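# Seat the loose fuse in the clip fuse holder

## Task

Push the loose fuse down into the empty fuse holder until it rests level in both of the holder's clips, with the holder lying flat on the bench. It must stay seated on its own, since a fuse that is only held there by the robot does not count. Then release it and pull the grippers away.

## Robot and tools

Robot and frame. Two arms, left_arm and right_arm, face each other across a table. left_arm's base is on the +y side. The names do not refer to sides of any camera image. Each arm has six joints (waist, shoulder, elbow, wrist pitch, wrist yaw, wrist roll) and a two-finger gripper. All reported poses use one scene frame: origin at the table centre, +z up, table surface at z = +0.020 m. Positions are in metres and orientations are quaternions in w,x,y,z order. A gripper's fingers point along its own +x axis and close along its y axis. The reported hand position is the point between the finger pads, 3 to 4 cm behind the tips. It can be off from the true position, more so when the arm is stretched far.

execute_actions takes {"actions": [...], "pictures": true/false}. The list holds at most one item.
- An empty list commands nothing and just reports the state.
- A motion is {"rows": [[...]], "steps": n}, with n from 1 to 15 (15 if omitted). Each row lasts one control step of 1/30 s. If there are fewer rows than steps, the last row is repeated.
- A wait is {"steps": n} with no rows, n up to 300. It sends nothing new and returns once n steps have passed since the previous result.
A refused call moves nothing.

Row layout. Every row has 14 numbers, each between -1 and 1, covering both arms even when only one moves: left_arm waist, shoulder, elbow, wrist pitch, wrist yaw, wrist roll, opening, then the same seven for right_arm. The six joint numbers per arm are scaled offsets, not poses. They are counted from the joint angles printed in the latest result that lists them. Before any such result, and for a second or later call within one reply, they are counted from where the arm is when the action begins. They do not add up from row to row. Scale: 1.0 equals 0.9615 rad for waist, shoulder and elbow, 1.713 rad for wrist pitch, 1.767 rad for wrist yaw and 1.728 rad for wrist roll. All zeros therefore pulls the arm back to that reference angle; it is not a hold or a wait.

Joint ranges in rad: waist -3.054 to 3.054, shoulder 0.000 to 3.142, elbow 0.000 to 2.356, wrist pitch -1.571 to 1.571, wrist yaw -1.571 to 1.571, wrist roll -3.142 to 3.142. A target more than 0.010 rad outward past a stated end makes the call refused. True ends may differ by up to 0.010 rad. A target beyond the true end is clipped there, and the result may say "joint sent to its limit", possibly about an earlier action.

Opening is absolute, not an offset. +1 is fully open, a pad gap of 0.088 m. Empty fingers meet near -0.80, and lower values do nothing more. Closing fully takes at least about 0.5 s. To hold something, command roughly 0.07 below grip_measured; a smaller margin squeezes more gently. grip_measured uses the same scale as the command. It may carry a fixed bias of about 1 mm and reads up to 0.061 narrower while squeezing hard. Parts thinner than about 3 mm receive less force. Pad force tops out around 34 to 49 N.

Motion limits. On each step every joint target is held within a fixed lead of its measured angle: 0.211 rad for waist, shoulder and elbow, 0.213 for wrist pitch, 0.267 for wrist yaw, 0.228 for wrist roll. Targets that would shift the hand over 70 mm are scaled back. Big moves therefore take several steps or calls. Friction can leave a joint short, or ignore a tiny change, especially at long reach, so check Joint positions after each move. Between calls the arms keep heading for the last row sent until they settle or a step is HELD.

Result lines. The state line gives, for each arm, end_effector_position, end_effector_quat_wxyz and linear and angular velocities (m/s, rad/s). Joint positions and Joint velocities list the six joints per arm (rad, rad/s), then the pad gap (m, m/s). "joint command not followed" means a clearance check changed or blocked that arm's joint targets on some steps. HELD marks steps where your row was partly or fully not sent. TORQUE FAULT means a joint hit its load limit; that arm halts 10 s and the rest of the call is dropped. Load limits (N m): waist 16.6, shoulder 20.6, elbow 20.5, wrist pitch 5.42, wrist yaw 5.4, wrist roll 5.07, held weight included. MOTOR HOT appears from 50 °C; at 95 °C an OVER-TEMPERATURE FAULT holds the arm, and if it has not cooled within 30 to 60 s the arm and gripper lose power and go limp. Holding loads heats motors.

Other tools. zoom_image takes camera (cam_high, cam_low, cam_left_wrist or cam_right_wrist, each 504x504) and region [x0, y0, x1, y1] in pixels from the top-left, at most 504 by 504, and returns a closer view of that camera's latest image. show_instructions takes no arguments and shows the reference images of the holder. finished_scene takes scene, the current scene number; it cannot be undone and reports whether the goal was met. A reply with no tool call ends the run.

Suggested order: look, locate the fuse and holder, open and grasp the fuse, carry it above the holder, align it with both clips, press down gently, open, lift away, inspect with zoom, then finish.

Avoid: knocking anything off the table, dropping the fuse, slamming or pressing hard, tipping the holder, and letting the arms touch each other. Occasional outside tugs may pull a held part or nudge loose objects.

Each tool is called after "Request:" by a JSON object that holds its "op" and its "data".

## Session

Request:
{"op": "execute_actions", "data": {"actions": []}}

Scene clock: 0.00 s of 4306.00 s.
left_arm: end_effector_position=(+0.1804, +0.3821, +0.1683) grip_measured=+0.986 end_effector_quat_wxyz=(-0.403, +0.608, -0.486, -0.482) end_effector_velocity=(-0.001, +0.001, +0.001) end_effector_angular_velocity=(+0.006, +0.002, +0.020) | right_arm: end_effector_position=(-0.0036, -0.3093, +0.2961) grip_measured=+1.000 end_effector_quat_wxyz=(+0.714, +0.562, +0.299, +0.292) end_effector_velocity=(-0.000, +0.000, -0.002) end_effector_angular_velocity=(-0.012, -0.006, +0.005)
Joint positions: left_arm=[ 0.414  1.51   1.135 -1.019  0.12  -2.449  0.087] | right_arm=[0.86  0.373 0.173 0.008 1.025 1.545 0.088]
Joint velocities: left_arm=[-0.002 -0.002  0.002 -0.007 -0.007 -0.022 -0.   ] | right_arm=[-0.002 -0.002 -0.002 -0.007 -0.007 -0.007  0.   ]
Heat: left arm: hottest shoulder 29 °C (+0.0 °C/min); right arm: hottest shoulder 29 °C (+0.0 °C/min).

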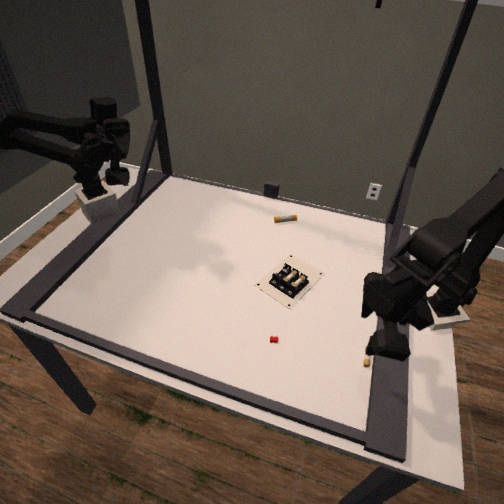

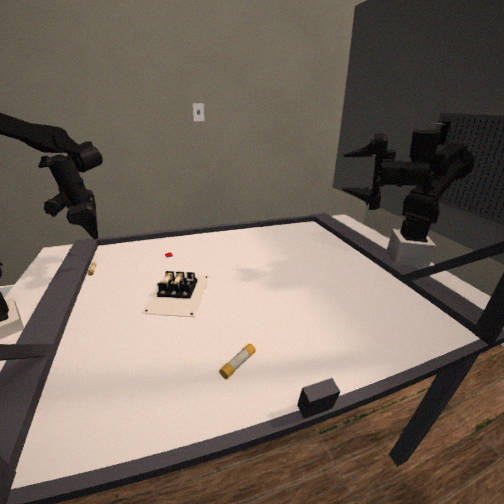

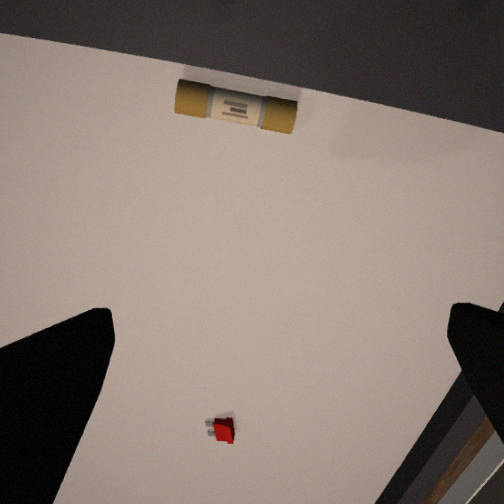

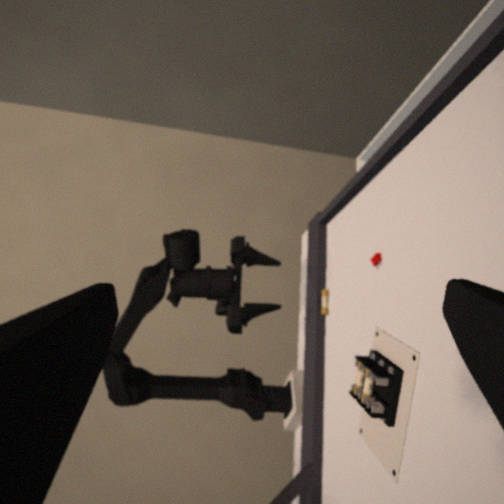

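Request:
{"op": "zoom_image", "data": {"camera": "cam_high", "region": [245, 245, 335, 315]}}

Request:
{"op": "zoom_image", "data": {"camera": "cam_low", "region": [130, 260, 220, 325]}}

Region (245, 245, 335, 315) of cam_high's 504x504 image, scaled by 5.600, with more detail than that image has.

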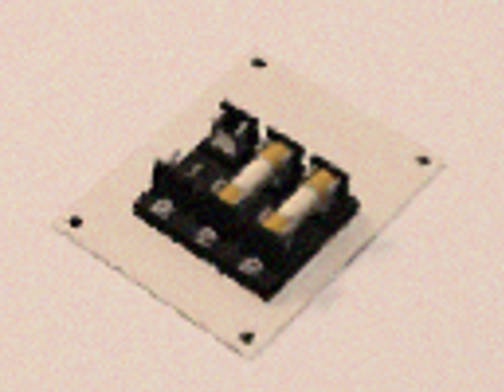

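Region (130, 260, 220, 325) of cam_low's 504x504 image, scaled by 5.600, with more detail than that image has.

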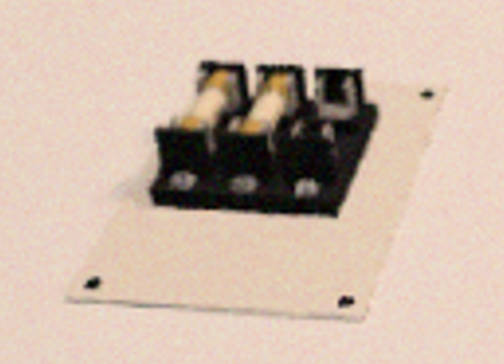

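Request:
{"op": "execute_actions", "data": {"actions": [{"rows": [[-0.03,0.02,0.03,-0.005,-0.003,0.03,0.8,0,0,0,0,0,0,1],[-0.08,0.06,0.07,-0.012,-0.007,0.08,0.6,0,0,0,0,0,0,1],[-0.14,0.11,0.12,-0.021,-0.011,0.13,0.4,0,0,0,0,0,0,1],[-0.21,0.17,0.18,-0.032,-0.017,0.20,0.2,0,0,0,0,0,0,1],[-0.28,0.23,0.25,-0.043,-0.023,0.26,0.0,0,0,0,0,0,0,1],[-0.35,0.29,0.31,-0.054,-0.029,0.33,-0.2,0,0,0,0,0,0,1],[-0.42,0.34,0.37,-0.065,-0.034,0.39,-0.39,0,0,0,0,0,0,1],[-0.49,0.40,0.43,-0.075,-0.040,0.46,-0.39,0,0,0,0,0,0,1],[-0.56,0.46,0.49,-0.086,-0.046,0.52,-0.39,0,0,0,0,0,0,1],[-0.63,0.51,0.55,-0.097,-0.051,0.59,-0.39,0,0,0,0,0,0,1],[-0.69,0.56,0.60,-0.106,-0.056,0.65,-0.39,0,0,0,0,0,0,1],[-0.74,0.60,0.65,-0.114,-0.060,0.70,-0.39,0,0,0,0,0,0,1],[-0.78,0.64,0.69,-0.120,-0.064,0.74,-0.39,0,0,0,0,0,0,1],[-0.81,0.665,0.715,-0.125,-0.067,0.765,-0.39,0,0,0,0,0,0,1],[-0.837,0.684,0.732,-0.129,-0.069,0.783,-0.39,0,0,0,0,0,0,1]], "steps": 15}], "pictures": false}}

Request:
{"op": "execute_actions", "data": {"actions": [{"steps": 25}]}}

Scene clock: 120.50 s of 4306.00 s.
left_arm: end_effector_position=(+0.0792, +0.1948, +0.1426) grip_measured=-0.359 end_effector_quat_wxyz=(+0.683, -0.168, +0.696, +0.144) end_effector_velocity=(-0.431, -0.330, -0.121) end_effector_angular_velocity=(+0.248, -0.149, -2.792) | right_arm: end_effector_position=(-0.0036, -0.3093, +0.2961) grip_measured=+1.000 end_effector_quat_wxyz=(+0.714, +0.562, +0.299, +0.292) end_effector_velocity=(-0.003, +0.002, -0.002) end_effector_angular_velocity=(-0.023, -0.015, +0.026)
Joint positions: left_arm=[-0.185  2.05   1.706 -1.194  0.021 -1.71   0.021] | right_arm=[0.86  0.373 0.173 0.008 1.025 1.545 0.088]
Joint velocities: left_arm=[-1.341  1.013  1.033 -0.242 -0.168  1.458 -0.019] | right_arm=[ 0.002 -0.002 -0.002 -0.007 -0.022 -0.022  0.   ]
Heat: left arm: hottest shoulder 32 °C (+1.0 °C/min); right arm: hottest wrist pitch 32 °C (+1.0 °C/min).
Steps of this call (steps 1 to 90: nothing new was sent; then 117.00 s passed at rest; steps 91 to 105: all 15 steps of this action). Readings (joint positions):
91: left_arm=[0.412 1.511 1.136 -1.019 0.119 -2.443] | right_arm=[0.860 0.373 0.173 0.008 1.025 1.545]
92: left_arm=[0.403 1.519 1.144 -1.027 0.114 -2.414] | right_arm=[0.860 0.373 0.173 0.008 1.025 1.545]
94: left_arm=[0.346 1.566 1.194 -1.048 0.101 -2.306] | right_arm=[0.860 0.373 0.173 0.008 1.025 1.545]
98: left_arm=[0.143 1.745 1.389 -1.095 0.076 -2.070] | right_arm=[0.860 0.373 0.173 0.008 1.025 1.545]
105: the state above

Scene clock: 121.33 s of 4306.00 s.
left_arm: end_effector_position=(+0.0038, +0.1613, +0.1310) grip_measured=-0.387 end_effector_quat_wxyz=(+0.695, +0.129, +0.695, -0.130) end_effector_velocity=(-0.002, +0.002, -0.002) end_effector_angular_velocity=(+0.011, +0.009, +0.005) | right_arm: end_effector_position=(-0.0036, -0.3093, +0.2961) grip_measured=+1.000 end_effector_quat_wxyz=(+0.714, +0.562, +0.299, +0.292) end_effector_velocity=(+0.001, -0.001, -0.001) end_effector_angular_velocity=(-0.011, -0.009, -0.009)
Joint positions: left_arm=[-0.39   2.158  1.826 -1.238 -0.    -1.102  0.02 ] | right_arm=[0.86  0.373 0.173 0.008 1.025 1.545 0.088]
Joint velocities: left_arm=[-0.002  0.002 -0.002 -0.007  0.007 -0.007 -0.   ] | right_arm=[-0.002 -0.002 -0.002 -0.007  0.007 -0.007  0.   ]
Heat: left arm: hottest shoulder 32 °C (+1.0 °C/min); right arm: hottest wrist pitch 32 °C (+1.0 °C/min).
Steps of this call (steps 1 to 25: the robot went on to your last target). Readings (joint positions):
1: left_arm=[-0.230 2.080 1.736 -1.202 0.015 -1.659] | right_arm=[0.860 0.373 0.173 0.008 1.025 1.545]
2: left_arm=[-0.275 2.105 1.762 -1.212 0.012 -1.599] | right_arm=[0.860 0.373 0.173 0.008 1.025 1.545]
4: left_arm=[-0.354 2.139 1.796 -1.223 0.010 -1.470] | right_arm=[0.860 0.373 0.173 0.008 1.025 1.545]
8: left_arm=[-0.406 2.157 1.817 -1.235 0.007 -1.225] | right_arm=[0.860 0.373 0.173 0.008 1.025 1.545]
25: the state above

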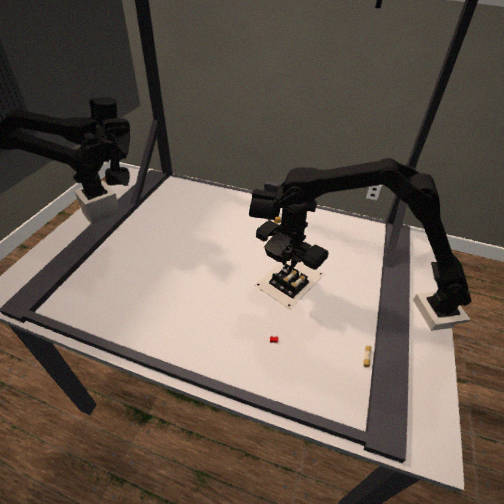

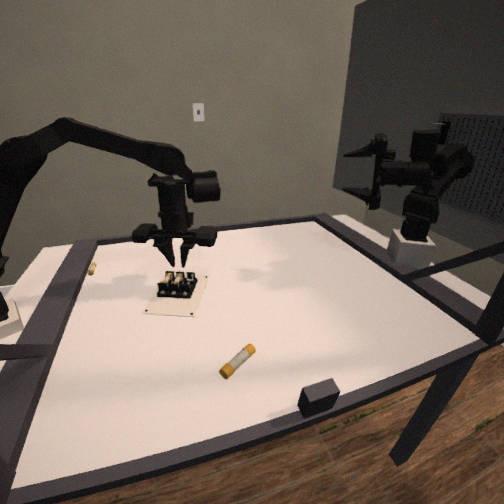

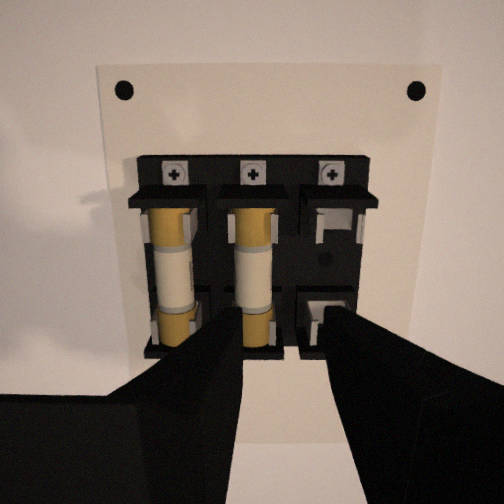

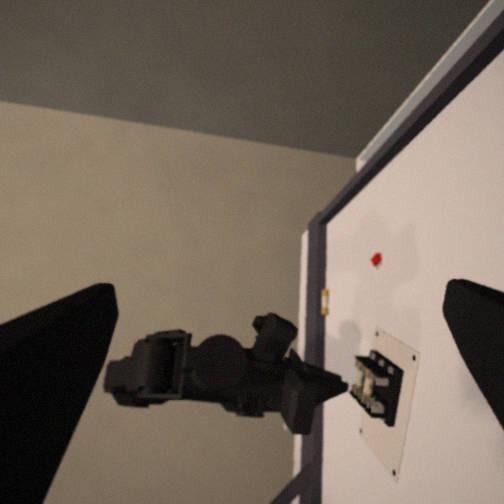

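Request:
{"op": "execute_actions", "data": {"actions": [{"rows": [[-0.003,-0.008,-0.015,0.008,0,0,-0.39,0,0,0,0,0,0,1],[-0.005,-0.015,-0.035,0.018,0,0,-0.39,0,0,0,0,0,0,1],[-0.005,-0.020,-0.058,0.029,0,0,-0.39,0,0,0,0,0,0,1],[-0.005,-0.024,-0.082,0.040,0,0,-0.39,0,0,0,0,0,0,1],[-0.005,-0.024,-0.104,0.051,0,0,-0.39,0,0,0,0,0,0,1],[-0.005,-0.024,-0.124,0.060,0,0,-0.39,0,0,0,0,0,0,1],[-0.005,-0.024,-0.140,0.068,0,0,-0.39,0,0,0,0,0,0,1],[-0.005,-0.024,-0.152,0.074,0,0,-0.39,0,0,0,0,0,0,1],[-0.005,-0.024,-0.162,0.078,0,0,-0.39,0,0,0,0,0,0,1]], "steps": 15}], "pictures": false}}

Request:
{"op": "execute_actions", "data": {"actions": [{"steps": 8}]}}

Scene clock: 156.33 s of 4306.00 s.
left_arm: end_effector_position=(+0.0022, +0.1693, +0.1005) grip_measured=-0.387 end_effector_quat_wxyz=(+0.695, +0.130, +0.695, -0.130) end_effector_velocity=(+0.001, -0.014, +0.000) end_effector_angular_velocity=(-0.065, -0.014, +0.020) | right_arm: end_effector_position=(-0.0036, -0.3093, +0.2961) grip_measured=+1.000 end_effector_quat_wxyz=(+0.714, +0.562, +0.299, +0.292) end_effector_velocity=(-0.000, +0.000, -0.002) end_effector_angular_velocity=(-0.003, -0.003, +0.005)
Joint positions: left_arm=[-0.392  2.145  1.683 -1.109 -0.    -1.102  0.02 ] | right_arm=[0.86  0.373 0.173 0.008 1.025 1.545 0.088]
Joint velocities: left_arm=[-0.002 -0.002 -0.002  0.066 -0.007 -0.022 -0.   ] | right_arm=[-0.002 -0.002 -0.007  0.007 -0.007 -0.007  0.   ]
Heat: left arm: hottest shoulder 36 °C (+4.0 °C/min); right arm: hottest wrist pitch 32 °C (+0.0 °C/min).
Steps of this call (steps 1 to 15: the robot went on to your last target; steps 16 to 90: nothing new was sent; then 31.50 s passed at rest; steps 91 to 105: all 15 steps of this action). Readings (joint positions):
91: left_arm=[-0.390 2.158 1.826 -1.238 -0.000 -1.102] | right_arm=[0.860 0.373 0.173 0.008 1.025 1.545]
92: left_arm=[-0.390 2.158 1.823 -1.232 -0.000 -1.102] | right_arm=[0.860 0.373 0.173 0.008 1.025 1.545]
94: left_arm=[-0.390 2.153 1.804 -1.204 -0.000 -1.102] | right_arm=[0.860 0.373 0.173 0.008 1.025 1.545]
98: left_arm=[-0.392 2.145 1.733 -1.147 -0.000 -1.102] | right_arm=[0.860 0.373 0.173 0.008 1.025 1.545]
105: the state above

Scene clock: 156.60 s of 4306.00 s.
left_arm: end_effector_position=(+0.0022, +0.1691, +0.1001) grip_measured=-0.387 end_effector_quat_wxyz=(+0.695, +0.130, +0.695, -0.131) end_effector_velocity=(-0.000, +0.005, +0.000) end_effector_angular_velocity=(+0.023, -0.005, +0.005) | right_arm: end_effector_position=(-0.0036, -0.3093, +0.2961) grip_measured=+1.000 end_effector_quat_wxyz=(+0.714, +0.562, +0.299, +0.292) end_effector_velocity=(+0.002, -0.002, -0.001) end_effector_angular_velocity=(-0.011, -0.009, -0.014)
Joint positions: left_arm=[-0.392  2.145  1.682 -1.106 -0.    -1.102  0.02 ] | right_arm=[0.86  0.373 0.173 0.008 1.025 1.545 0.088]
Joint velocities: left_arm=[-0.002 -0.002 -0.002 -0.022 -0.007 -0.007 -0.   ] | right_arm=[-0.007 -0.002 -0.002 -0.007  0.007 -0.007  0.   ]
Heat: left arm: hottest shoulder 36 °C (+4.0 °C/min); right arm: hottest wrist pitch 32 °C (+0.0 °C/min).
Steps of this call (steps 1 to 8: the robot went on to your last target). Readings (joint positions):
1: left_arm=[-0.392 2.145 1.683 -1.107 -0.000 -1.102] | right_arm=[0.860 0.373 0.173 0.008 1.025 1.545]
2: left_arm=[-0.392 2.145 1.683 -1.107 -0.000 -1.102] | right_arm=[0.860 0.373 0.173 0.008 1.025 1.545]
4: left_arm=[-0.392 2.145 1.683 -1.107 -0.000 -1.102] | right_arm=[0.860 0.373 0.173 0.008 1.025 1.545]
8: the state above

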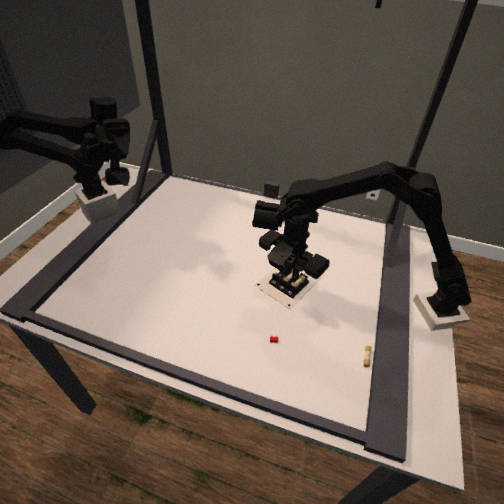

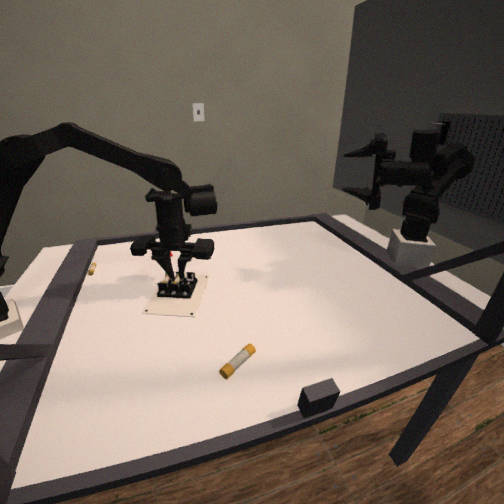

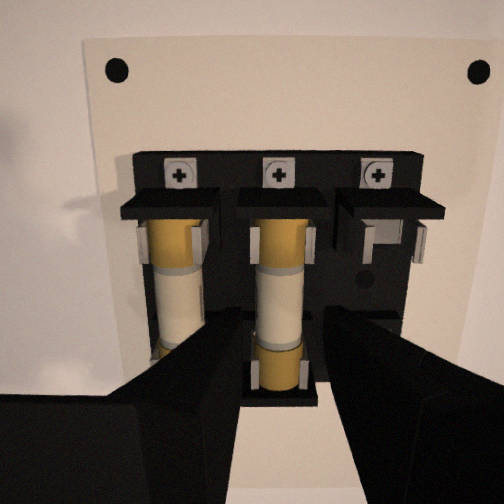

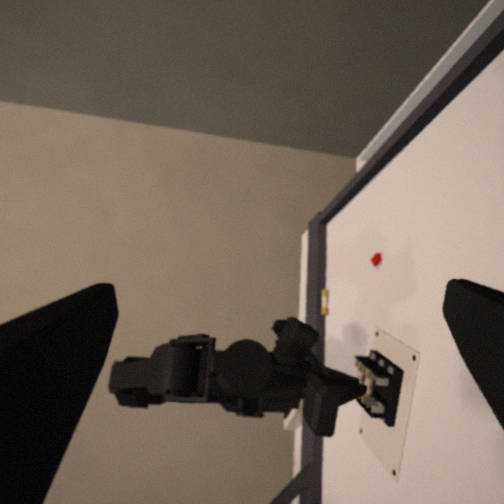

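Request:
{"op": "execute_actions", "data": {"actions": [{"rows": [[0,0.008,-0.012,0.004,0,0,-0.39,0,0,0,0,0,0,1],[0,0.013,-0.021,0.009,0,0,-0.39,0,0,0,0,0,0,1],[0,0.016,-0.029,0.015,0,0,-0.39,0,0,0,0,0,0,1],[0,0.019,-0.036,0.020,0,0,-0.39,0,0,0,0,0,0,1],[0,0.022,-0.042,0.024,0,0,-0.39,0,0,0,0,0,0,1],[0,0.024,-0.047,0.028,0,0,-0.39,0,0,0,0,0,0,1],[0,0.026,-0.051,0.031,0,0,-0.39,0,0,0,0,0,0,1],[0,0.027,-0.0535,0.033,0,0,-0.39,0,0,0,0,0,0,1],[0,0.027,-0.0535,0.033,0,0,-0.39,0,0,0,0,0,0,1],[0,0.027,-0.0535,0.033,0,0,-0.39,0,0,0,0,0,0,1],[0,0.027,-0.0535,0.033,0,0,-0.39,0,0,0,0,0,0,1],[0,0.027,-0.0535,0.033,0,0,-0.45,0,0,0,0,0,0,1],[0,0.027,-0.0535,0.033,0,0,-0.50,0,0,0,0,0,0,1],[0,0.027,-0.0535,0.033,0,0,-0.55,0,0,0,0,0,0,1],[0,0.027,-0.0535,0.033,0,0,-0.62,0,0,0,0,0,0,1]], "steps": 15}], "pictures": false}}

Request:
{"op": "execute_actions", "data": {"actions": [{"steps": 10}]}}

Scene clock: 179.20 s of 4306.00 s.
left_arm: end_effector_position=(+0.0021, +0.1700, +0.0830) grip_measured=-0.497 end_effector_quat_wxyz=(+0.695, +0.132, +0.695, -0.129) end_effector_velocity=(-0.002, -0.002, +0.002) end_effector_angular_velocity=(-0.013, +0.006, +0.020) | right_arm: end_effector_position=(-0.0036, -0.3093, +0.2961) grip_measured=+1.000 end_effector_quat_wxyz=(+0.714, +0.562, +0.299, +0.292) end_effector_velocity=(-0.000, -0.000, -0.004) end_effector_angular_velocity=(-0.026, -0.011, +0.005)
Joint positions: left_arm=[-0.392  2.163  1.641 -1.053 -0.    -1.102  0.015] | right_arm=[0.86  0.373 0.173 0.008 1.025 1.545 0.088]
Joint velocities: left_arm=[-0.002 -0.007 -0.002  0.007  0.007 -0.022 -0.068] | right_arm=[-0.002 -0.002 -0.002 -0.022 -0.007 -0.007  0.   ]
Heat: left arm: hottest shoulder 41 °C (+9.1 °C/min); right arm: hottest wrist pitch 32 °C (+0.0 °C/min).
Steps of this call (steps 1 to 15: the robot went on to your last target; steps 16 to 90: nothing new was sent; then 19.10 s passed at rest; steps 91 to 105: all 15 steps of this action). Readings (joint positions):
91: left_arm=[-0.392 2.145 1.682 -1.106 -0.000 -1.102] | right_arm=[0.860 0.373 0.173 0.008 1.025 1.545]
92: left_arm=[-0.392 2.145 1.681 -1.103 -0.000 -1.102] | right_arm=[0.860 0.373 0.173 0.008 1.025 1.545]
94: left_arm=[-0.392 2.145 1.674 -1.090 -0.000 -1.102] | right_arm=[0.860 0.373 0.173 0.008 1.025 1.545]
98: left_arm=[-0.392 2.154 1.654 -1.065 -0.000 -1.102] | right_arm=[0.860 0.373 0.173 0.008 1.025 1.545]
105: the state above

Scene clock: 179.53 s of 4306.00 s.
left_arm: end_effector_position=(+0.0019, +0.1695, +0.0830) grip_measured=-0.594 end_effector_quat_wxyz=(+0.695, +0.131, +0.695, -0.130) end_effector_velocity=(+0.000, +0.000, -0.001) end_effector_angular_velocity=(-0.002, -0.008, -0.010) | right_arm: end_effector_position=(-0.0036, -0.3093, +0.2961) grip_measured=+1.000 end_effector_quat_wxyz=(+0.714, +0.562, +0.299, +0.292) end_effector_velocity=(+0.001, -0.001, -0.001) end_effector_angular_velocity=(-0.011, -0.009, -0.009)
Joint positions: left_arm=[-0.392  2.163  1.641 -1.05   0.001 -1.102  0.01 ] | right_arm=[0.86  0.373 0.173 0.008 1.025 1.545 0.088]
Joint velocities: left_arm=[-0.002 -0.002 -0.007  0.007 -0.007  0.007 -0.   ] | right_arm=[-0.002 -0.002 -0.002 -0.007  0.007 -0.007  0.   ]
Heat: left arm: hottest shoulder 41 °C (+9.1 °C/min); right arm: hottest wrist pitch 32 °C (+0.0 °C/min).
Steps of this call (steps 1 to 10: the robot went on to your last target). Readings (joint positions):
1: left_arm=[-0.392 2.163 1.641 -1.051 0.000 -1.102] | right_arm=[0.860 0.373 0.173 0.008 1.025 1.545]
2: left_arm=[-0.392 2.163 1.641 -1.050 0.001 -1.102] | right_arm=[0.860 0.373 0.173 0.008 1.025 1.545]
4: left_arm=[-0.392 2.163 1.641 -1.050 0.001 -1.102] | right_arm=[0.860 0.373 0.173 0.008 1.025 1.545]
8: left_arm=[-0.392 2.163 1.641 -1.050 0.001 -1.102] | right_arm=[0.860 0.373 0.173 0.008 1.025 1.545]
10: the state above

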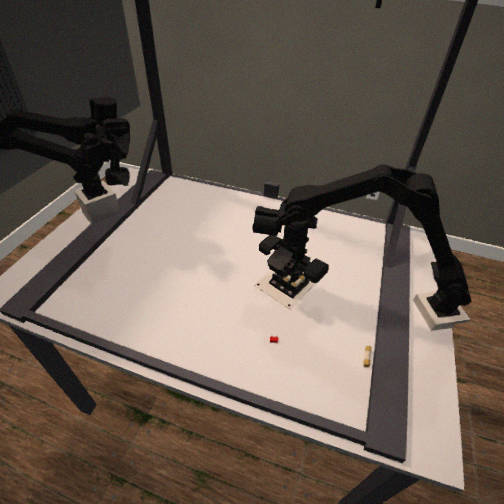

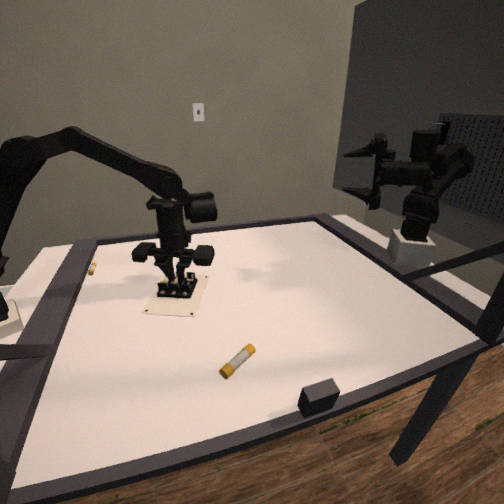

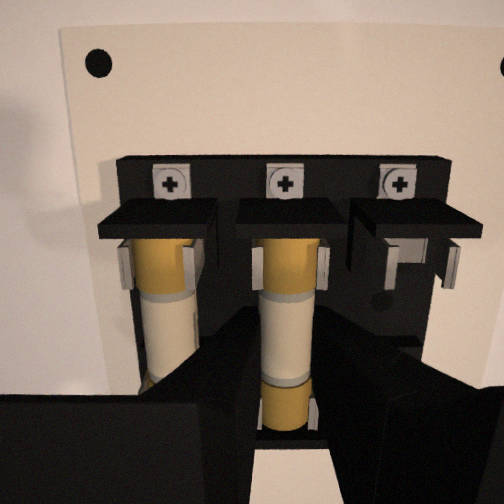

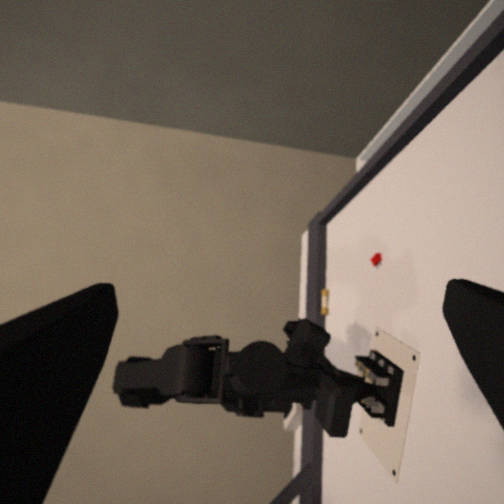

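Request:
{"op": "execute_actions", "data": {"actions": [{"rows": [[-0.003,-0.015,-0.020,0.002,0,0.02,-0.66,0,0,0,0,0,0,1],[-0.004,-0.024,-0.034,0.005,0,0.05,-0.66,0,0,0,0,0,0,1],[-0.006,-0.035,-0.052,0.009,0,0.09,-0.66,0,0,0,0,0,0,1],[-0.007,-0.047,-0.071,0.013,0,0.13,-0.66,0,0,0,0,0,0,1],[-0.009,-0.059,-0.090,0.017,0,0.17,-0.66,0,0,0,0,0,0,1],[-0.010,-0.071,-0.109,0.021,0,0.21,-0.66,0,0,0,0,0,0,1],[-0.012,-0.083,-0.128,0.025,0,0.25,-0.66,0,0,0,0,0,0,1],[-0.013,-0.095,-0.147,0.029,0,0.29,-0.66,0,0,0,0,0,0,1],[-0.015,-0.107,-0.166,0.033,0,0.33,-0.66,0,0,0,0,0,0,1],[-0.016,-0.119,-0.184,0.037,0,0.37,-0.66,0,0,0,0,0,0,1],[-0.018,-0.131,-0.202,0.041,0,0.41,-0.66,0,0,0,0,0,0,1],[-0.019,-0.143,-0.220,0.044,0,0.45,-0.66,0,0,0,0,0,0,1],[-0.021,-0.155,-0.238,0.048,0,0.49,-0.66,0,0,0,0,0,0,1],[-0.022,-0.166,-0.255,0.052,0,0.53,-0.66,0,0,0,0,0,0,1],[-0.0233,-0.176,-0.272,0.055,0,0.90,-0.66,0,0,0,0,0,0,1]], "steps": 15}], "pictures": false}}

Request:
{"op": "execute_actions", "data": {"actions": [{"steps": 22}]}}

Scene clock: 217.57 s of 4306.00 s.
left_arm: end_effector_position=(-0.0072, +0.2040, +0.0817) grip_measured=-0.594 end_effector_quat_wxyz=(+0.592, +0.387, +0.592, -0.387) end_effector_velocity=(-0.024, +0.094, -0.004) end_effector_angular_velocity=(+0.012, -0.007, -1.900) | right_arm: end_effector_position=(-0.0036, -0.3093, +0.2961) grip_measured=+1.000 end_effector_quat_wxyz=(+0.714, +0.562, +0.299, +0.292) end_effector_velocity=(+0.001, -0.001, -0.004) end_effector_angular_velocity=(-0.025, -0.014, -0.004)
Joint positions: left_arm=[-0.408  2.034  1.435 -0.971  0.    -0.33   0.01 ] | right_arm=[0.86  0.373 0.173 0.008 1.025 1.545 0.088]
Joint velocities: left_arm=[-0.046 -0.325 -0.505  0.168 -0.007  1.853 -0.   ] | right_arm=[ 0.002 -0.002 -0.002 -0.022  0.007 -0.007  0.   ]
Heat: left arm: hottest shoulder 41 °C (+4.1 °C/min); right arm: hottest wrist pitch 32 °C (+0.0 °C/min).
Steps of this call (steps 1 to 15: the robot went on to your last target; steps 16 to 90: nothing new was sent; then 34.53 s passed at rest; steps 91 to 105: all 15 steps of this action). Readings (joint positions):
91: left_arm=[-0.392 2.163 1.640 -1.050 0.001 -1.099] | right_arm=[0.860 0.373 0.173 0.008 1.025 1.545]
92: left_arm=[-0.392 2.161 1.638 -1.048 0.001 -1.083] | right_arm=[0.860 0.373 0.173 0.008 1.025 1.545]
94: left_arm=[-0.392 2.151 1.621 -1.037 0.001 -1.007] | right_arm=[0.860 0.373 0.173 0.008 1.025 1.545]
98: left_arm=[-0.396 2.112 1.558 -1.016 0.001 -0.772] | right_arm=[0.860 0.373 0.173 0.008 1.025 1.545]
105: the state above

Scene clock: 218.30 s of 4306.00 s.
left_arm: end_effector_position=(-0.0095, +0.2122, +0.0815) grip_measured=-0.594 end_effector_quat_wxyz=(+0.401, +0.582, +0.402, -0.582) end_effector_velocity=(-0.000, +0.002, +0.000) end_effector_angular_velocity=(+0.007, +0.008, -0.020) | right_arm: end_effector_position=(-0.0036, -0.3093, +0.2961) grip_measured=+1.000 end_effector_quat_wxyz=(+0.714, +0.562, +0.299, +0.292) end_effector_velocity=(-0.001, +0.000, -0.004) end_effector_angular_velocity=(-0.026, -0.011, +0.010)
Joint positions: left_arm=[-0.412  2.006  1.392 -0.958  0.     0.443  0.01 ] | right_arm=[0.86  0.373 0.173 0.008 1.025 1.545 0.088]
Joint velocities: left_arm=[ 0.002 -0.002 -0.002 -0.007  0.007  0.022 -0.   ] | right_arm=[ 0.002 -0.002 -0.002 -0.022 -0.007 -0.007  0.   ]
Heat: left arm: hottest shoulder 42 °C (+5.0 °C/min); right arm: hottest wrist pitch 33 °C (+1.0 °C/min).
Steps of this call (steps 1 to 22: the robot went on to your last target). Readings (joint positions):
1: left_arm=[-0.409 2.025 1.421 -0.967 0.000 -0.267] | right_arm=[0.860 0.373 0.173 0.008 1.025 1.545]
2: left_arm=[-0.410 2.018 1.410 -0.966 0.000 -0.204] | right_arm=[0.860 0.373 0.173 0.008 1.025 1.545]
4: left_arm=[-0.411 2.011 1.399 -0.962 0.000 -0.078] | right_arm=[0.860 0.373 0.173 0.008 1.025 1.545]
8: left_arm=[-0.411 2.007 1.393 -0.959 0.000 0.172] | right_arm=[0.860 0.373 0.173 0.008 1.025 1.545]
22: the state above

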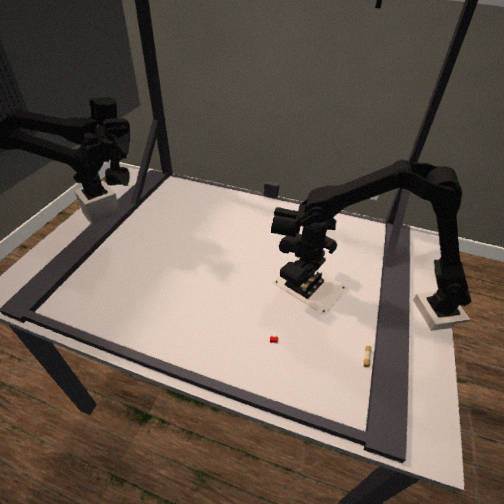

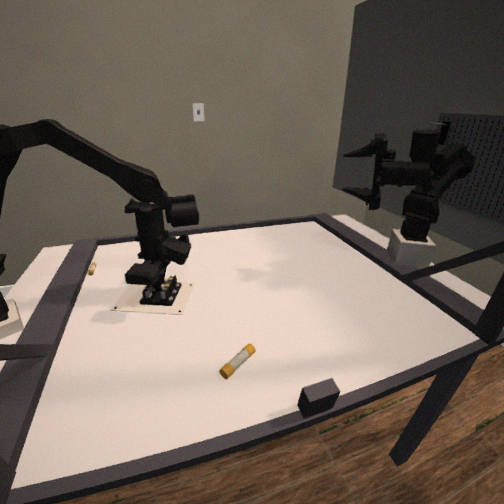

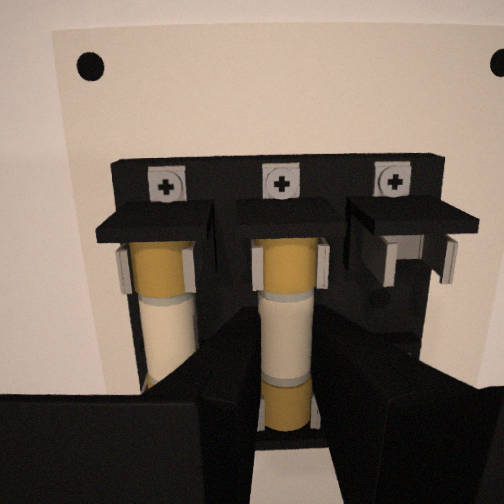

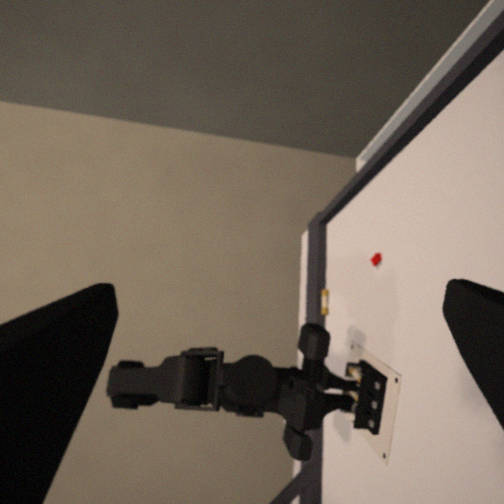

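Request:
{"op": "execute_actions", "data": {"actions": []}}

Scene clock: 246.27 s of 4306.00 s.
left_arm: end_effector_position=(-0.0095, +0.2122, +0.0815) grip_measured=-0.594 end_effector_quat_wxyz=(+0.400, +0.583, +0.401, -0.583) end_effector_velocity=(-0.004, +0.002, +0.000) end_effector_angular_velocity=(+0.007, +0.008, +0.000) | right_arm: end_effector_position=(-0.0036, -0.3093, +0.2961) grip_measured=+1.000 end_effector_quat_wxyz=(+0.714, +0.562, +0.299, +0.292) end_effector_velocity=(-0.000, +0.000, -0.002) end_effector_angular_velocity=(-0.012, -0.006, +0.005)
Joint positions: left_arm=[-0.412  2.006  1.392 -0.958  0.     0.445  0.01 ] | right_arm=[0.86  0.373 0.173 0.008 1.025 1.545 0.088]
Joint velocities: left_arm=[-0.007 -0.002 -0.002 -0.007  0.007 -0.007 -0.   ] | right_arm=[-0.002 -0.002 -0.002 -0.007 -0.007 -0.007  0.   ]
Heat: left arm: hottest shoulder 44 °C (+3.0 °C/min); right arm: hottest wrist pitch 33 °C (+1.0 °C/min).
Steps of this call (steps 1 to 30: the robot went on to your last target; steps 31 to 90: nothing new was sent; then 24.97 s passed at rest). Readings (joint positions):
1: left_arm=[-0.412 2.006 1.392 -0.958 0.000 0.444] | right_arm=[0.860 0.373 0.173 0.008 1.025 1.545]
2: left_arm=[-0.412 2.006 1.392 -0.958 0.000 0.444] | right_arm=[0.860 0.373 0.173 0.008 1.025 1.545]
4: left_arm=[-0.412 2.006 1.392 -0.958 0.000 0.445] | right_arm=[0.860 0.373 0.173 0.008 1.025 1.545]
8: left_arm=[-0.412 2.006 1.392 -0.958 0.000 0.445] | right_arm=[0.860 0.373 0.173 0.008 1.025 1.545]
90: the state above
All arms were judged still, so your last target was given up. Only a new action makes them travel on or press farther. Fingers that are still opening or closing keep moving.

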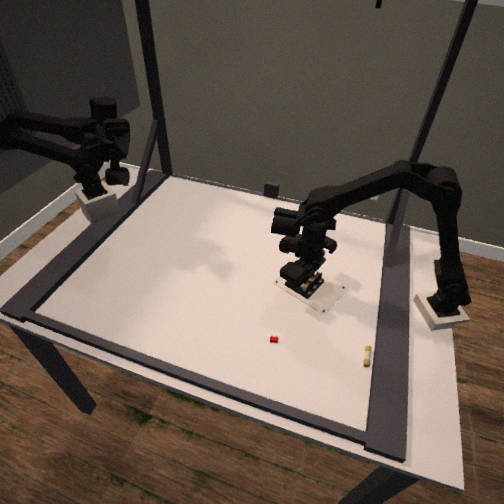

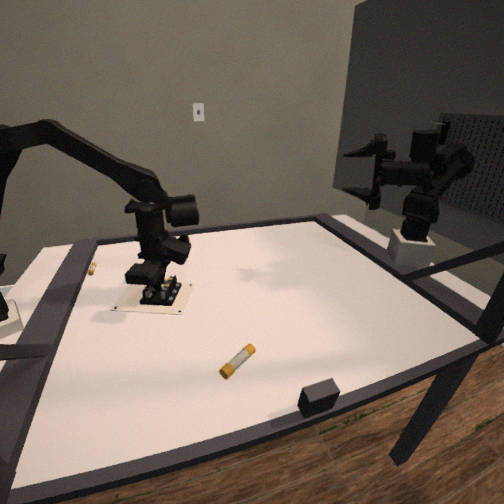

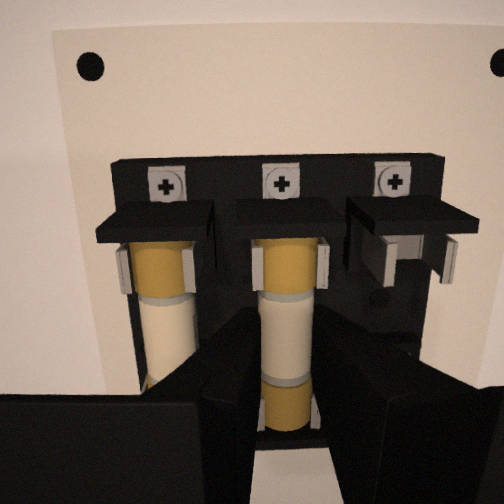

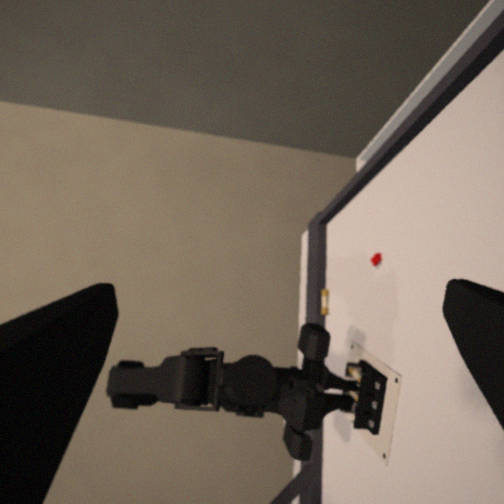

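Request:
{"op": "execute_actions", "data": {"actions": [{"rows": [[-0.0018,-0.0088,-0.0113,0.0017,0,0.024,-0.66,0,0,0,0,0,0,1],[-0.0036,-0.0175,-0.0226,0.0033,0,0.049,-0.66,0,0,0,0,0,0,1],[-0.0054,-0.0263,-0.0339,0.005,0,0.073,-0.66,0,0,0,0,0,0,1],[-0.0062,-0.0316,-0.0414,0.0062,0,0.096,-0.66,0,0,0,0,0,0,1],[-0.007,-0.0369,-0.0489,0.0075,0,0.119,-0.66,0,0,0,0,0,0,1],[-0.0077,-0.0422,-0.0564,0.0087,0,0.141,-0.66,0,0,0,0,0,0,1],[-0.0085,-0.0475,-0.0639,0.01,0,0.164,-0.66,0,0,0,0,0,0,1],[-0.0093,-0.0529,-0.0714,0.0112,0,0.187,-0.66,0,0,0,0,0,0,1],[-0.0101,-0.0582,-0.0789,0.0125,0,0.21,-0.66,0,0,0,0,0,0,1],[-0.0109,-0.0635,-0.0864,0.0138,0,0.233,-0.66,0,0,0,0,0,0,1],[-0.0117,-0.0688,-0.0939,0.015,0,0.255,-0.66,0,0,0,0,0,0,1],[-0.0125,-0.0741,-0.1014,0.0163,0,0.278,-0.66,0,0,0,0,0,0,1],[-0.0133,-0.0794,-0.1089,0.0175,0,0.301,-0.66,0,0,0,0,0,0,1],[-0.0141,-0.0847,-0.1164,0.0188,0,0.324,-0.66,0,0,0,0,0,0,1],[-0.0149,-0.09,-0.1239,0.02,0,0.347,-0.66,0,0,0,0,0,0,1]], "steps": 15}], "pictures": false}}

Scene clock: 287.77 s of 4306.00 s.
left_arm: end_effector_position=(-0.0138, +0.2293, +0.0810) grip_measured=-0.594 end_effector_quat_wxyz=(+0.243, +0.664, +0.243, -0.664) end_effector_velocity=(-0.010, +0.048, -0.001) end_effector_angular_velocity=(+0.018, -0.005, -1.172) | right_arm: end_effector_position=(-0.0036, -0.3093, +0.2961) grip_measured=+1.000 end_effector_quat_wxyz=(+0.714, +0.562, +0.299, +0.292) end_effector_velocity=(-0.000, -0.000, -0.003) end_effector_angular_velocity=(-0.003, +0.005, +0.004)
Joint positions: left_arm=[-0.421  1.946  1.302 -0.929 -0.     0.939  0.01 ] | right_arm=[0.86  0.373 0.173 0.008 1.025 1.545 0.088]
Joint velocities: left_arm=[-0.022 -0.154 -0.222  0.051 -0.007  1.15  -0.   ] | right_arm=[-0.002 -0.007 -0.007 -0.007 -0.007  0.007  0.   ]
Heat: left arm: hottest shoulder 46 °C (+4.0 °C/min); right arm: hottest wrist pitch 33 °C (+0.0 °C/min).
Steps of this call (steps 1 to 90: nothing new was sent; then 38.00 s passed at rest; steps 91 to 105: all 15 steps of this action). Readings (joint positions):
91: left_arm=[-0.412 2.006 1.392 -0.958 0.000 0.451] | right_arm=[0.860 0.373 0.173 0.008 1.025 1.545]
92: left_arm=[-0.412 2.005 1.390 -0.957 0.000 0.467] | right_arm=[0.860 0.373 0.173 0.008 1.025 1.545]
94: left_arm=[-0.412 1.999 1.381 -0.950 0.000 0.524] | right_arm=[0.860 0.373 0.173 0.008 1.025 1.545]
98: left_arm=[-0.415 1.980 1.353 -0.943 -0.000 0.667] | right_arm=[0.860 0.373 0.173 0.008 1.025 1.545]
105: the state above

Request:
{"op": "execute_actions", "data": {"actions": [{"rows": [[-0.0063,-0.0329,-0.0378,0.0044,0,0.0839,-0.66,0,0,0,0,0,0,1],[-0.0071,-0.0382,-0.0453,0.0056,0,0.1067,-0.66,0,0,0,0,0,0,1],[-0.0079,-0.0435,-0.0528,0.0069,0,0.1294,-0.66,0,0,0,0,0,0,1],[-0.0087,-0.0488,-0.0603,0.0081,0,0.1522,-0.66,0,0,0,0,0,0,1],[-0.0095,-0.0542,-0.0679,0.0094,0,0.175,-0.66,0,0,0,0,0,0,1],[-0.0103,-0.0595,-0.0754,0.0106,0,0.1978,-0.66,0,0,0,0,0,0,1],[-0.0111,-0.0648,-0.0829,0.0119,0,0.2206,-0.66,0,0,0,0,0,0,1],[-0.0119,-0.0701,-0.0904,0.0131,0,0.2433,-0.66,0,0,0,0,0,0,1],[-0.0127,-0.0754,-0.0979,0.0144,0,0.2661,-0.66,0,0,0,0,0,0,1],[-0.0135,-0.0807,-0.1054,0.0156,0,0.2889,-0.66,0,0,0,0,0,0,1],[-0.0143,-0.086,-0.1129,0.0169,0,0.3117,-0.66,0,0,0,0,0,0,1],[-0.0151,-0.0913,-0.1204,0.0181,0,0.3345,-0.66,0,0,0,0,0,0,1],[-0.0159,-0.0966,-0.1279,0.0194,0,0.3572,-0.66,0,0,0,0,0,0,1],[-0.0167,-0.1019,-0.1354,0.0206,0,0.38,-0.66,0,0,0,0,0,0,1],[-0.0175,-0.1072,-0.1429,0.0219,0,0.4028,-0.66,0,0,0,0,0,0,1]], "steps": 15}], "pictures": false}}

Request:
{"op": "execute_actions", "data": {"actions": [{"steps": 20}]}}

Scene clock: 312.13 s of 4306.00 s.
left_arm: end_effector_position=(-0.0189, +0.2514, +0.0800) grip_measured=-0.594 end_effector_quat_wxyz=(+0.035, +0.707, +0.036, -0.706) end_effector_velocity=(-0.011, +0.047, -0.001) end_effector_angular_velocity=(+0.008, +0.009, -1.172) | right_arm: end_effector_position=(-0.0036, -0.3093, +0.2961) grip_measured=+1.000 end_effector_quat_wxyz=(+0.714, +0.562, +0.299, +0.292) end_effector_velocity=(+0.001, -0.001, -0.001) end_effector_angular_velocity=(-0.002, +0.002, -0.010)
Joint positions: left_arm=[-0.432  1.87   1.194 -0.896 -0.001  1.53   0.01 ] | right_arm=[0.86  0.373 0.173 0.008 1.025 1.545 0.088]
Joint velocities: left_arm=[-0.022 -0.159 -0.217  0.051  0.007  1.15  -0.   ] | right_arm=[-0.002 -0.002 -0.002 -0.007  0.007  0.007  0.   ]
Heat: left arm: hottest shoulder 46 °C (+2.0 °C/min); right arm: hottest wrist pitch 33 °C (+0.0 °C/min).
Steps of this call (steps 1 to 30: the robot went on to your last target; steps 31 to 90: nothing new was sent; then 20.87 s passed at rest; steps 91 to 105: all 15 steps of this action). Readings (joint positions):
91: left_arm=[-0.423 1.932 1.283 -0.923 -0.000 1.045] | right_arm=[0.860 0.373 0.173 0.008 1.025 1.545]
92: left_arm=[-0.423 1.930 1.280 -0.921 -0.000 1.063] | right_arm=[0.860 0.373 0.173 0.008 1.025 1.545]
94: left_arm=[-0.424 1.923 1.271 -0.918 -0.001 1.118] | right_arm=[0.860 0.373 0.173 0.008 1.025 1.545]
98: left_arm=[-0.426 1.905 1.244 -0.911 -0.001 1.259] | right_arm=[0.860 0.373 0.173 0.008 1.025 1.545]
105: the state above

Scene clock: 312.80 s of 4306.00 s.
left_arm: end_effector_position=(-0.0198, +0.2553, +0.0799) grip_measured=-0.594 end_effector_quat_wxyz=(-0.001, +0.707, +0.001, -0.707) end_effector_velocity=(-0.004, +0.005, +0.002) end_effector_angular_velocity=(+0.017, +0.008, +0.000) | right_arm: end_effector_position=(-0.0036, -0.3093, +0.2961) grip_measured=+1.000 end_effector_quat_wxyz=(+0.714, +0.562, +0.299, +0.292) end_effector_velocity=(-0.000, +0.000, -0.002) end_effector_angular_velocity=(-0.012, -0.006, +0.005)
Joint positions: left_arm=[-0.434  1.856  1.175 -0.892 -0.001  1.628  0.01 ] | right_arm=[0.86  0.373 0.173 0.008 1.025 1.545 0.088]
Joint velocities: left_arm=[-0.007 -0.007 -0.002 -0.022  0.007 -0.007  0.   ] | right_arm=[-0.002 -0.002 -0.002 -0.007 -0.007 -0.007  0.   ]
Heat: left arm: hottest shoulder 46 °C (+2.0 °C/min); right arm: hottest wrist pitch 33 °C (+0.0 °C/min).
Steps of this call (steps 1 to 20: the robot went on to your last target). Readings (joint positions):
1: left_arm=[-0.433 1.865 1.188 -0.895 -0.001 1.562] | right_arm=[0.860 0.373 0.173 0.008 1.025 1.545]
2: left_arm=[-0.434 1.862 1.183 -0.895 -0.001 1.583] | right_arm=[0.860 0.373 0.173 0.008 1.025 1.545]
4: left_arm=[-0.434 1.859 1.178 -0.893 -0.001 1.607] | right_arm=[0.860 0.373 0.173 0.008 1.025 1.545]
8: left_arm=[-0.434 1.857 1.176 -0.892 -0.001 1.623] | right_arm=[0.860 0.373 0.173 0.008 1.025 1.545]
20: the state above

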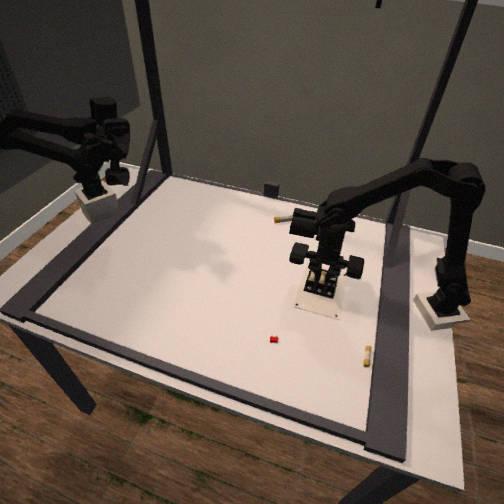

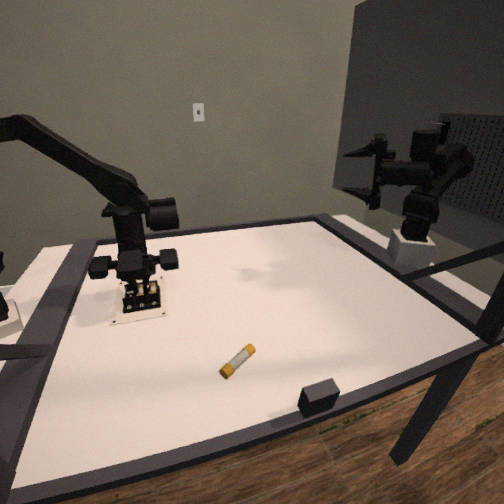

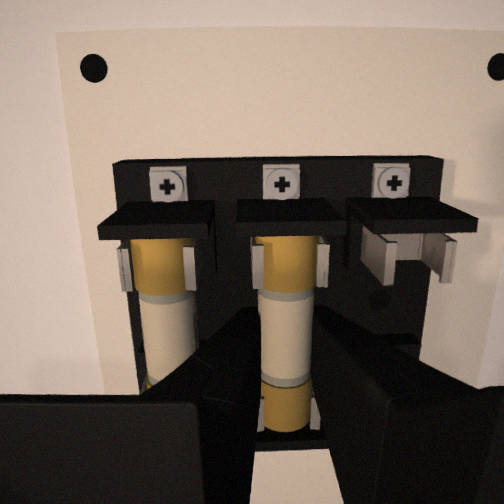

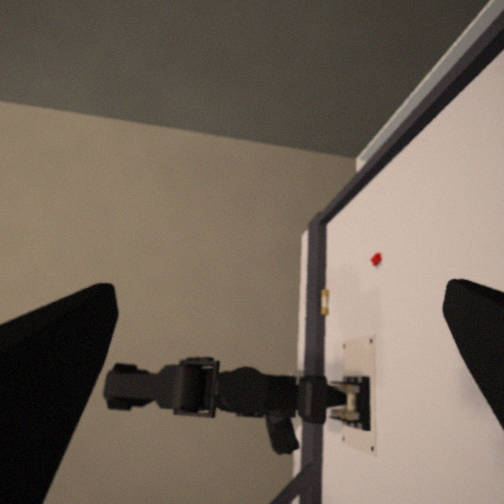

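Request:
{"op": "execute_actions", "data": {"actions": [{"rows": [[-0.0031,-0.0137,-0.0154,0.0015,0,-0.0025,-0.66,0,0,0,0,0,0,1],[-0.0061,-0.0274,-0.0308,0.003,0,-0.005,-0.66,0,0,0,0,0,0,1],[-0.0092,-0.0411,-0.0462,0.0045,0,-0.0075,-0.66,0,0,0,0,0,0,1],[-0.0109,-0.0503,-0.0579,0.006,0,-0.0084,-0.66,0,0,0,0,0,0,1],[-0.0127,-0.0596,-0.0697,0.0075,0,-0.0094,-0.66,0,0,0,0,0,0,1],[-0.0144,-0.0688,-0.0814,0.009,0,-0.0104,-0.66,0,0,0,0,0,0,1],[-0.0161,-0.078,-0.0931,0.0105,0,-0.0113,-0.66,0,0,0,0,0,0,1],[-0.0178,-0.0872,-0.1048,0.012,0,-0.0123,-0.66,0,0,0,0,0,0,1],[-0.0196,-0.0964,-0.1166,0.0135,0,-0.0132,-0.66,0,0,0,0,0,0,1],[-0.0213,-0.1056,-0.1283,0.015,0,-0.0142,-0.66,0,0,0,0,0,0,1],[-0.023,-0.1148,-0.14,0.0165,0,-0.0152,-0.66,0,0,0,0,0,0,1],[-0.0248,-0.124,-0.1518,0.018,0,-0.0161,-0.66,0,0,0,0,0,0,1],[-0.0265,-0.1332,-0.1635,0.0195,0,-0.0171,-0.66,0,0,0,0,0,0,1],[-0.0282,-0.1424,-0.1752,0.021,0,-0.018,-0.66,0,0,0,0,0,0,1],[-0.0299,-0.1516,-0.1869,0.0225,0,-0.019,-0.66,0,0,0,0,0,0,1]], "steps": 15}], "pictures": false}}

Request:
{"op": "execute_actions", "data": {"actions": [{"steps": 15}], "pictures": false}}

Scene clock: 361.63 s of 4306.00 s.
left_arm: end_effector_position=(-0.0275, +0.2868, +0.0789) grip_measured=-0.594 end_effector_quat_wxyz=(-0.000, +0.708, +0.001, -0.706) end_effector_velocity=(-0.017, +0.079, -0.004) end_effector_angular_velocity=(+0.007, -0.007, +0.015) | right_arm: end_effector_position=(-0.0036, -0.3093, +0.2961) grip_measured=+1.000 end_effector_quat_wxyz=(+0.714, +0.562, +0.299, +0.292) end_effector_velocity=(+0.001, -0.001, -0.001) end_effector_angular_velocity=(-0.011, -0.009, -0.009)
Joint positions: left_arm=[-0.455  1.748  1.033 -0.859 -0.003  1.605  0.01 ] | right_arm=[0.86  0.373 0.173 0.008 1.025 1.545 0.088]
Joint velocities: left_arm=[-0.051 -0.266 -0.339  0.066 -0.007 -0.066 -0.   ] | right_arm=[-0.002 -0.002 -0.002 -0.007  0.007 -0.007  0.   ]
Heat: left arm: hottest shoulder 46 °C (+0.0 °C/min); right arm: hottest wrist pitch 33 °C (+0.0 °C/min).
Steps of this call (steps 1 to 15: the robot went on to your last target; steps 16 to 90: nothing new was sent; then 45.33 s passed at rest; steps 91 to 105: all 15 steps of this action). Readings (joint positions):
91: left_arm=[-0.434 1.856 1.175 -0.891 -0.001 1.628] | right_arm=[0.860 0.373 0.173 0.008 1.025 1.545]
92: left_arm=[-0.434 1.854 1.172 -0.889 -0.001 1.628] | right_arm=[0.860 0.373 0.173 0.008 1.025 1.545]
94: left_arm=[-0.436 1.843 1.157 -0.881 -0.003 1.626] | right_arm=[0.860 0.373 0.173 0.008 1.025 1.545]
98: left_arm=[-0.443 1.809 1.112 -0.876 -0.003 1.617] | right_arm=[0.860 0.373 0.173 0.008 1.025 1.545]
105: the state above

Scene clock: 362.13 s of 4306.00 s.
left_arm: end_effector_position=(-0.0290, +0.2929, +0.0787) grip_measured=-0.594 end_effector_quat_wxyz=(+0.000, +0.708, +0.001, -0.706) end_effector_velocity=(+0.000, +0.006, -0.001) end_effector_angular_velocity=(+0.027, -0.007, +0.020) | right_arm: end_effector_position=(-0.0036, -0.3093, +0.2961) grip_measured=+1.000 end_effector_quat_wxyz=(+0.714, +0.562, +0.299, +0.292) end_effector_velocity=(-0.000, -0.000, -0.004) end_effector_angular_velocity=(-0.017, -0.000, +0.004)
Joint positions: left_arm=[-0.459  1.725  1.005 -0.852 -0.003  1.601  0.01 ] | right_arm=[0.86  0.373 0.173 0.008 1.025 1.545 0.088]
Joint velocities: left_arm=[-0.002  0.002 -0.002 -0.022 -0.007 -0.022 -0.   ] | right_arm=[-0.002 -0.002 -0.002 -0.022 -0.007  0.007  0.   ]
Heat: left arm: hottest shoulder 45 °C (-1.0 °C/min); right arm: hottest wrist pitch 33 °C (+0.0 °C/min).
Steps of this call (steps 1 to 15: the robot went on to your last target). Readings (joint positions):
1: left_arm=[-0.457 1.740 1.024 -0.857 -0.003 1.604] | right_arm=[0.860 0.373 0.173 0.008 1.025 1.545]
2: left_arm=[-0.458 1.734 1.016 -0.857 -0.003 1.603] | right_arm=[0.860 0.373 0.173 0.008 1.025 1.545]
4: left_arm=[-0.459 1.728 1.009 -0.855 -0.003 1.602] | right_arm=[0.860 0.373 0.173 0.008 1.025 1.545]
8: left_arm=[-0.459 1.726 1.006 -0.852 -0.003 1.601] | right_arm=[0.860 0.373 0.173 0.008 1.025 1.545]
15: the state above


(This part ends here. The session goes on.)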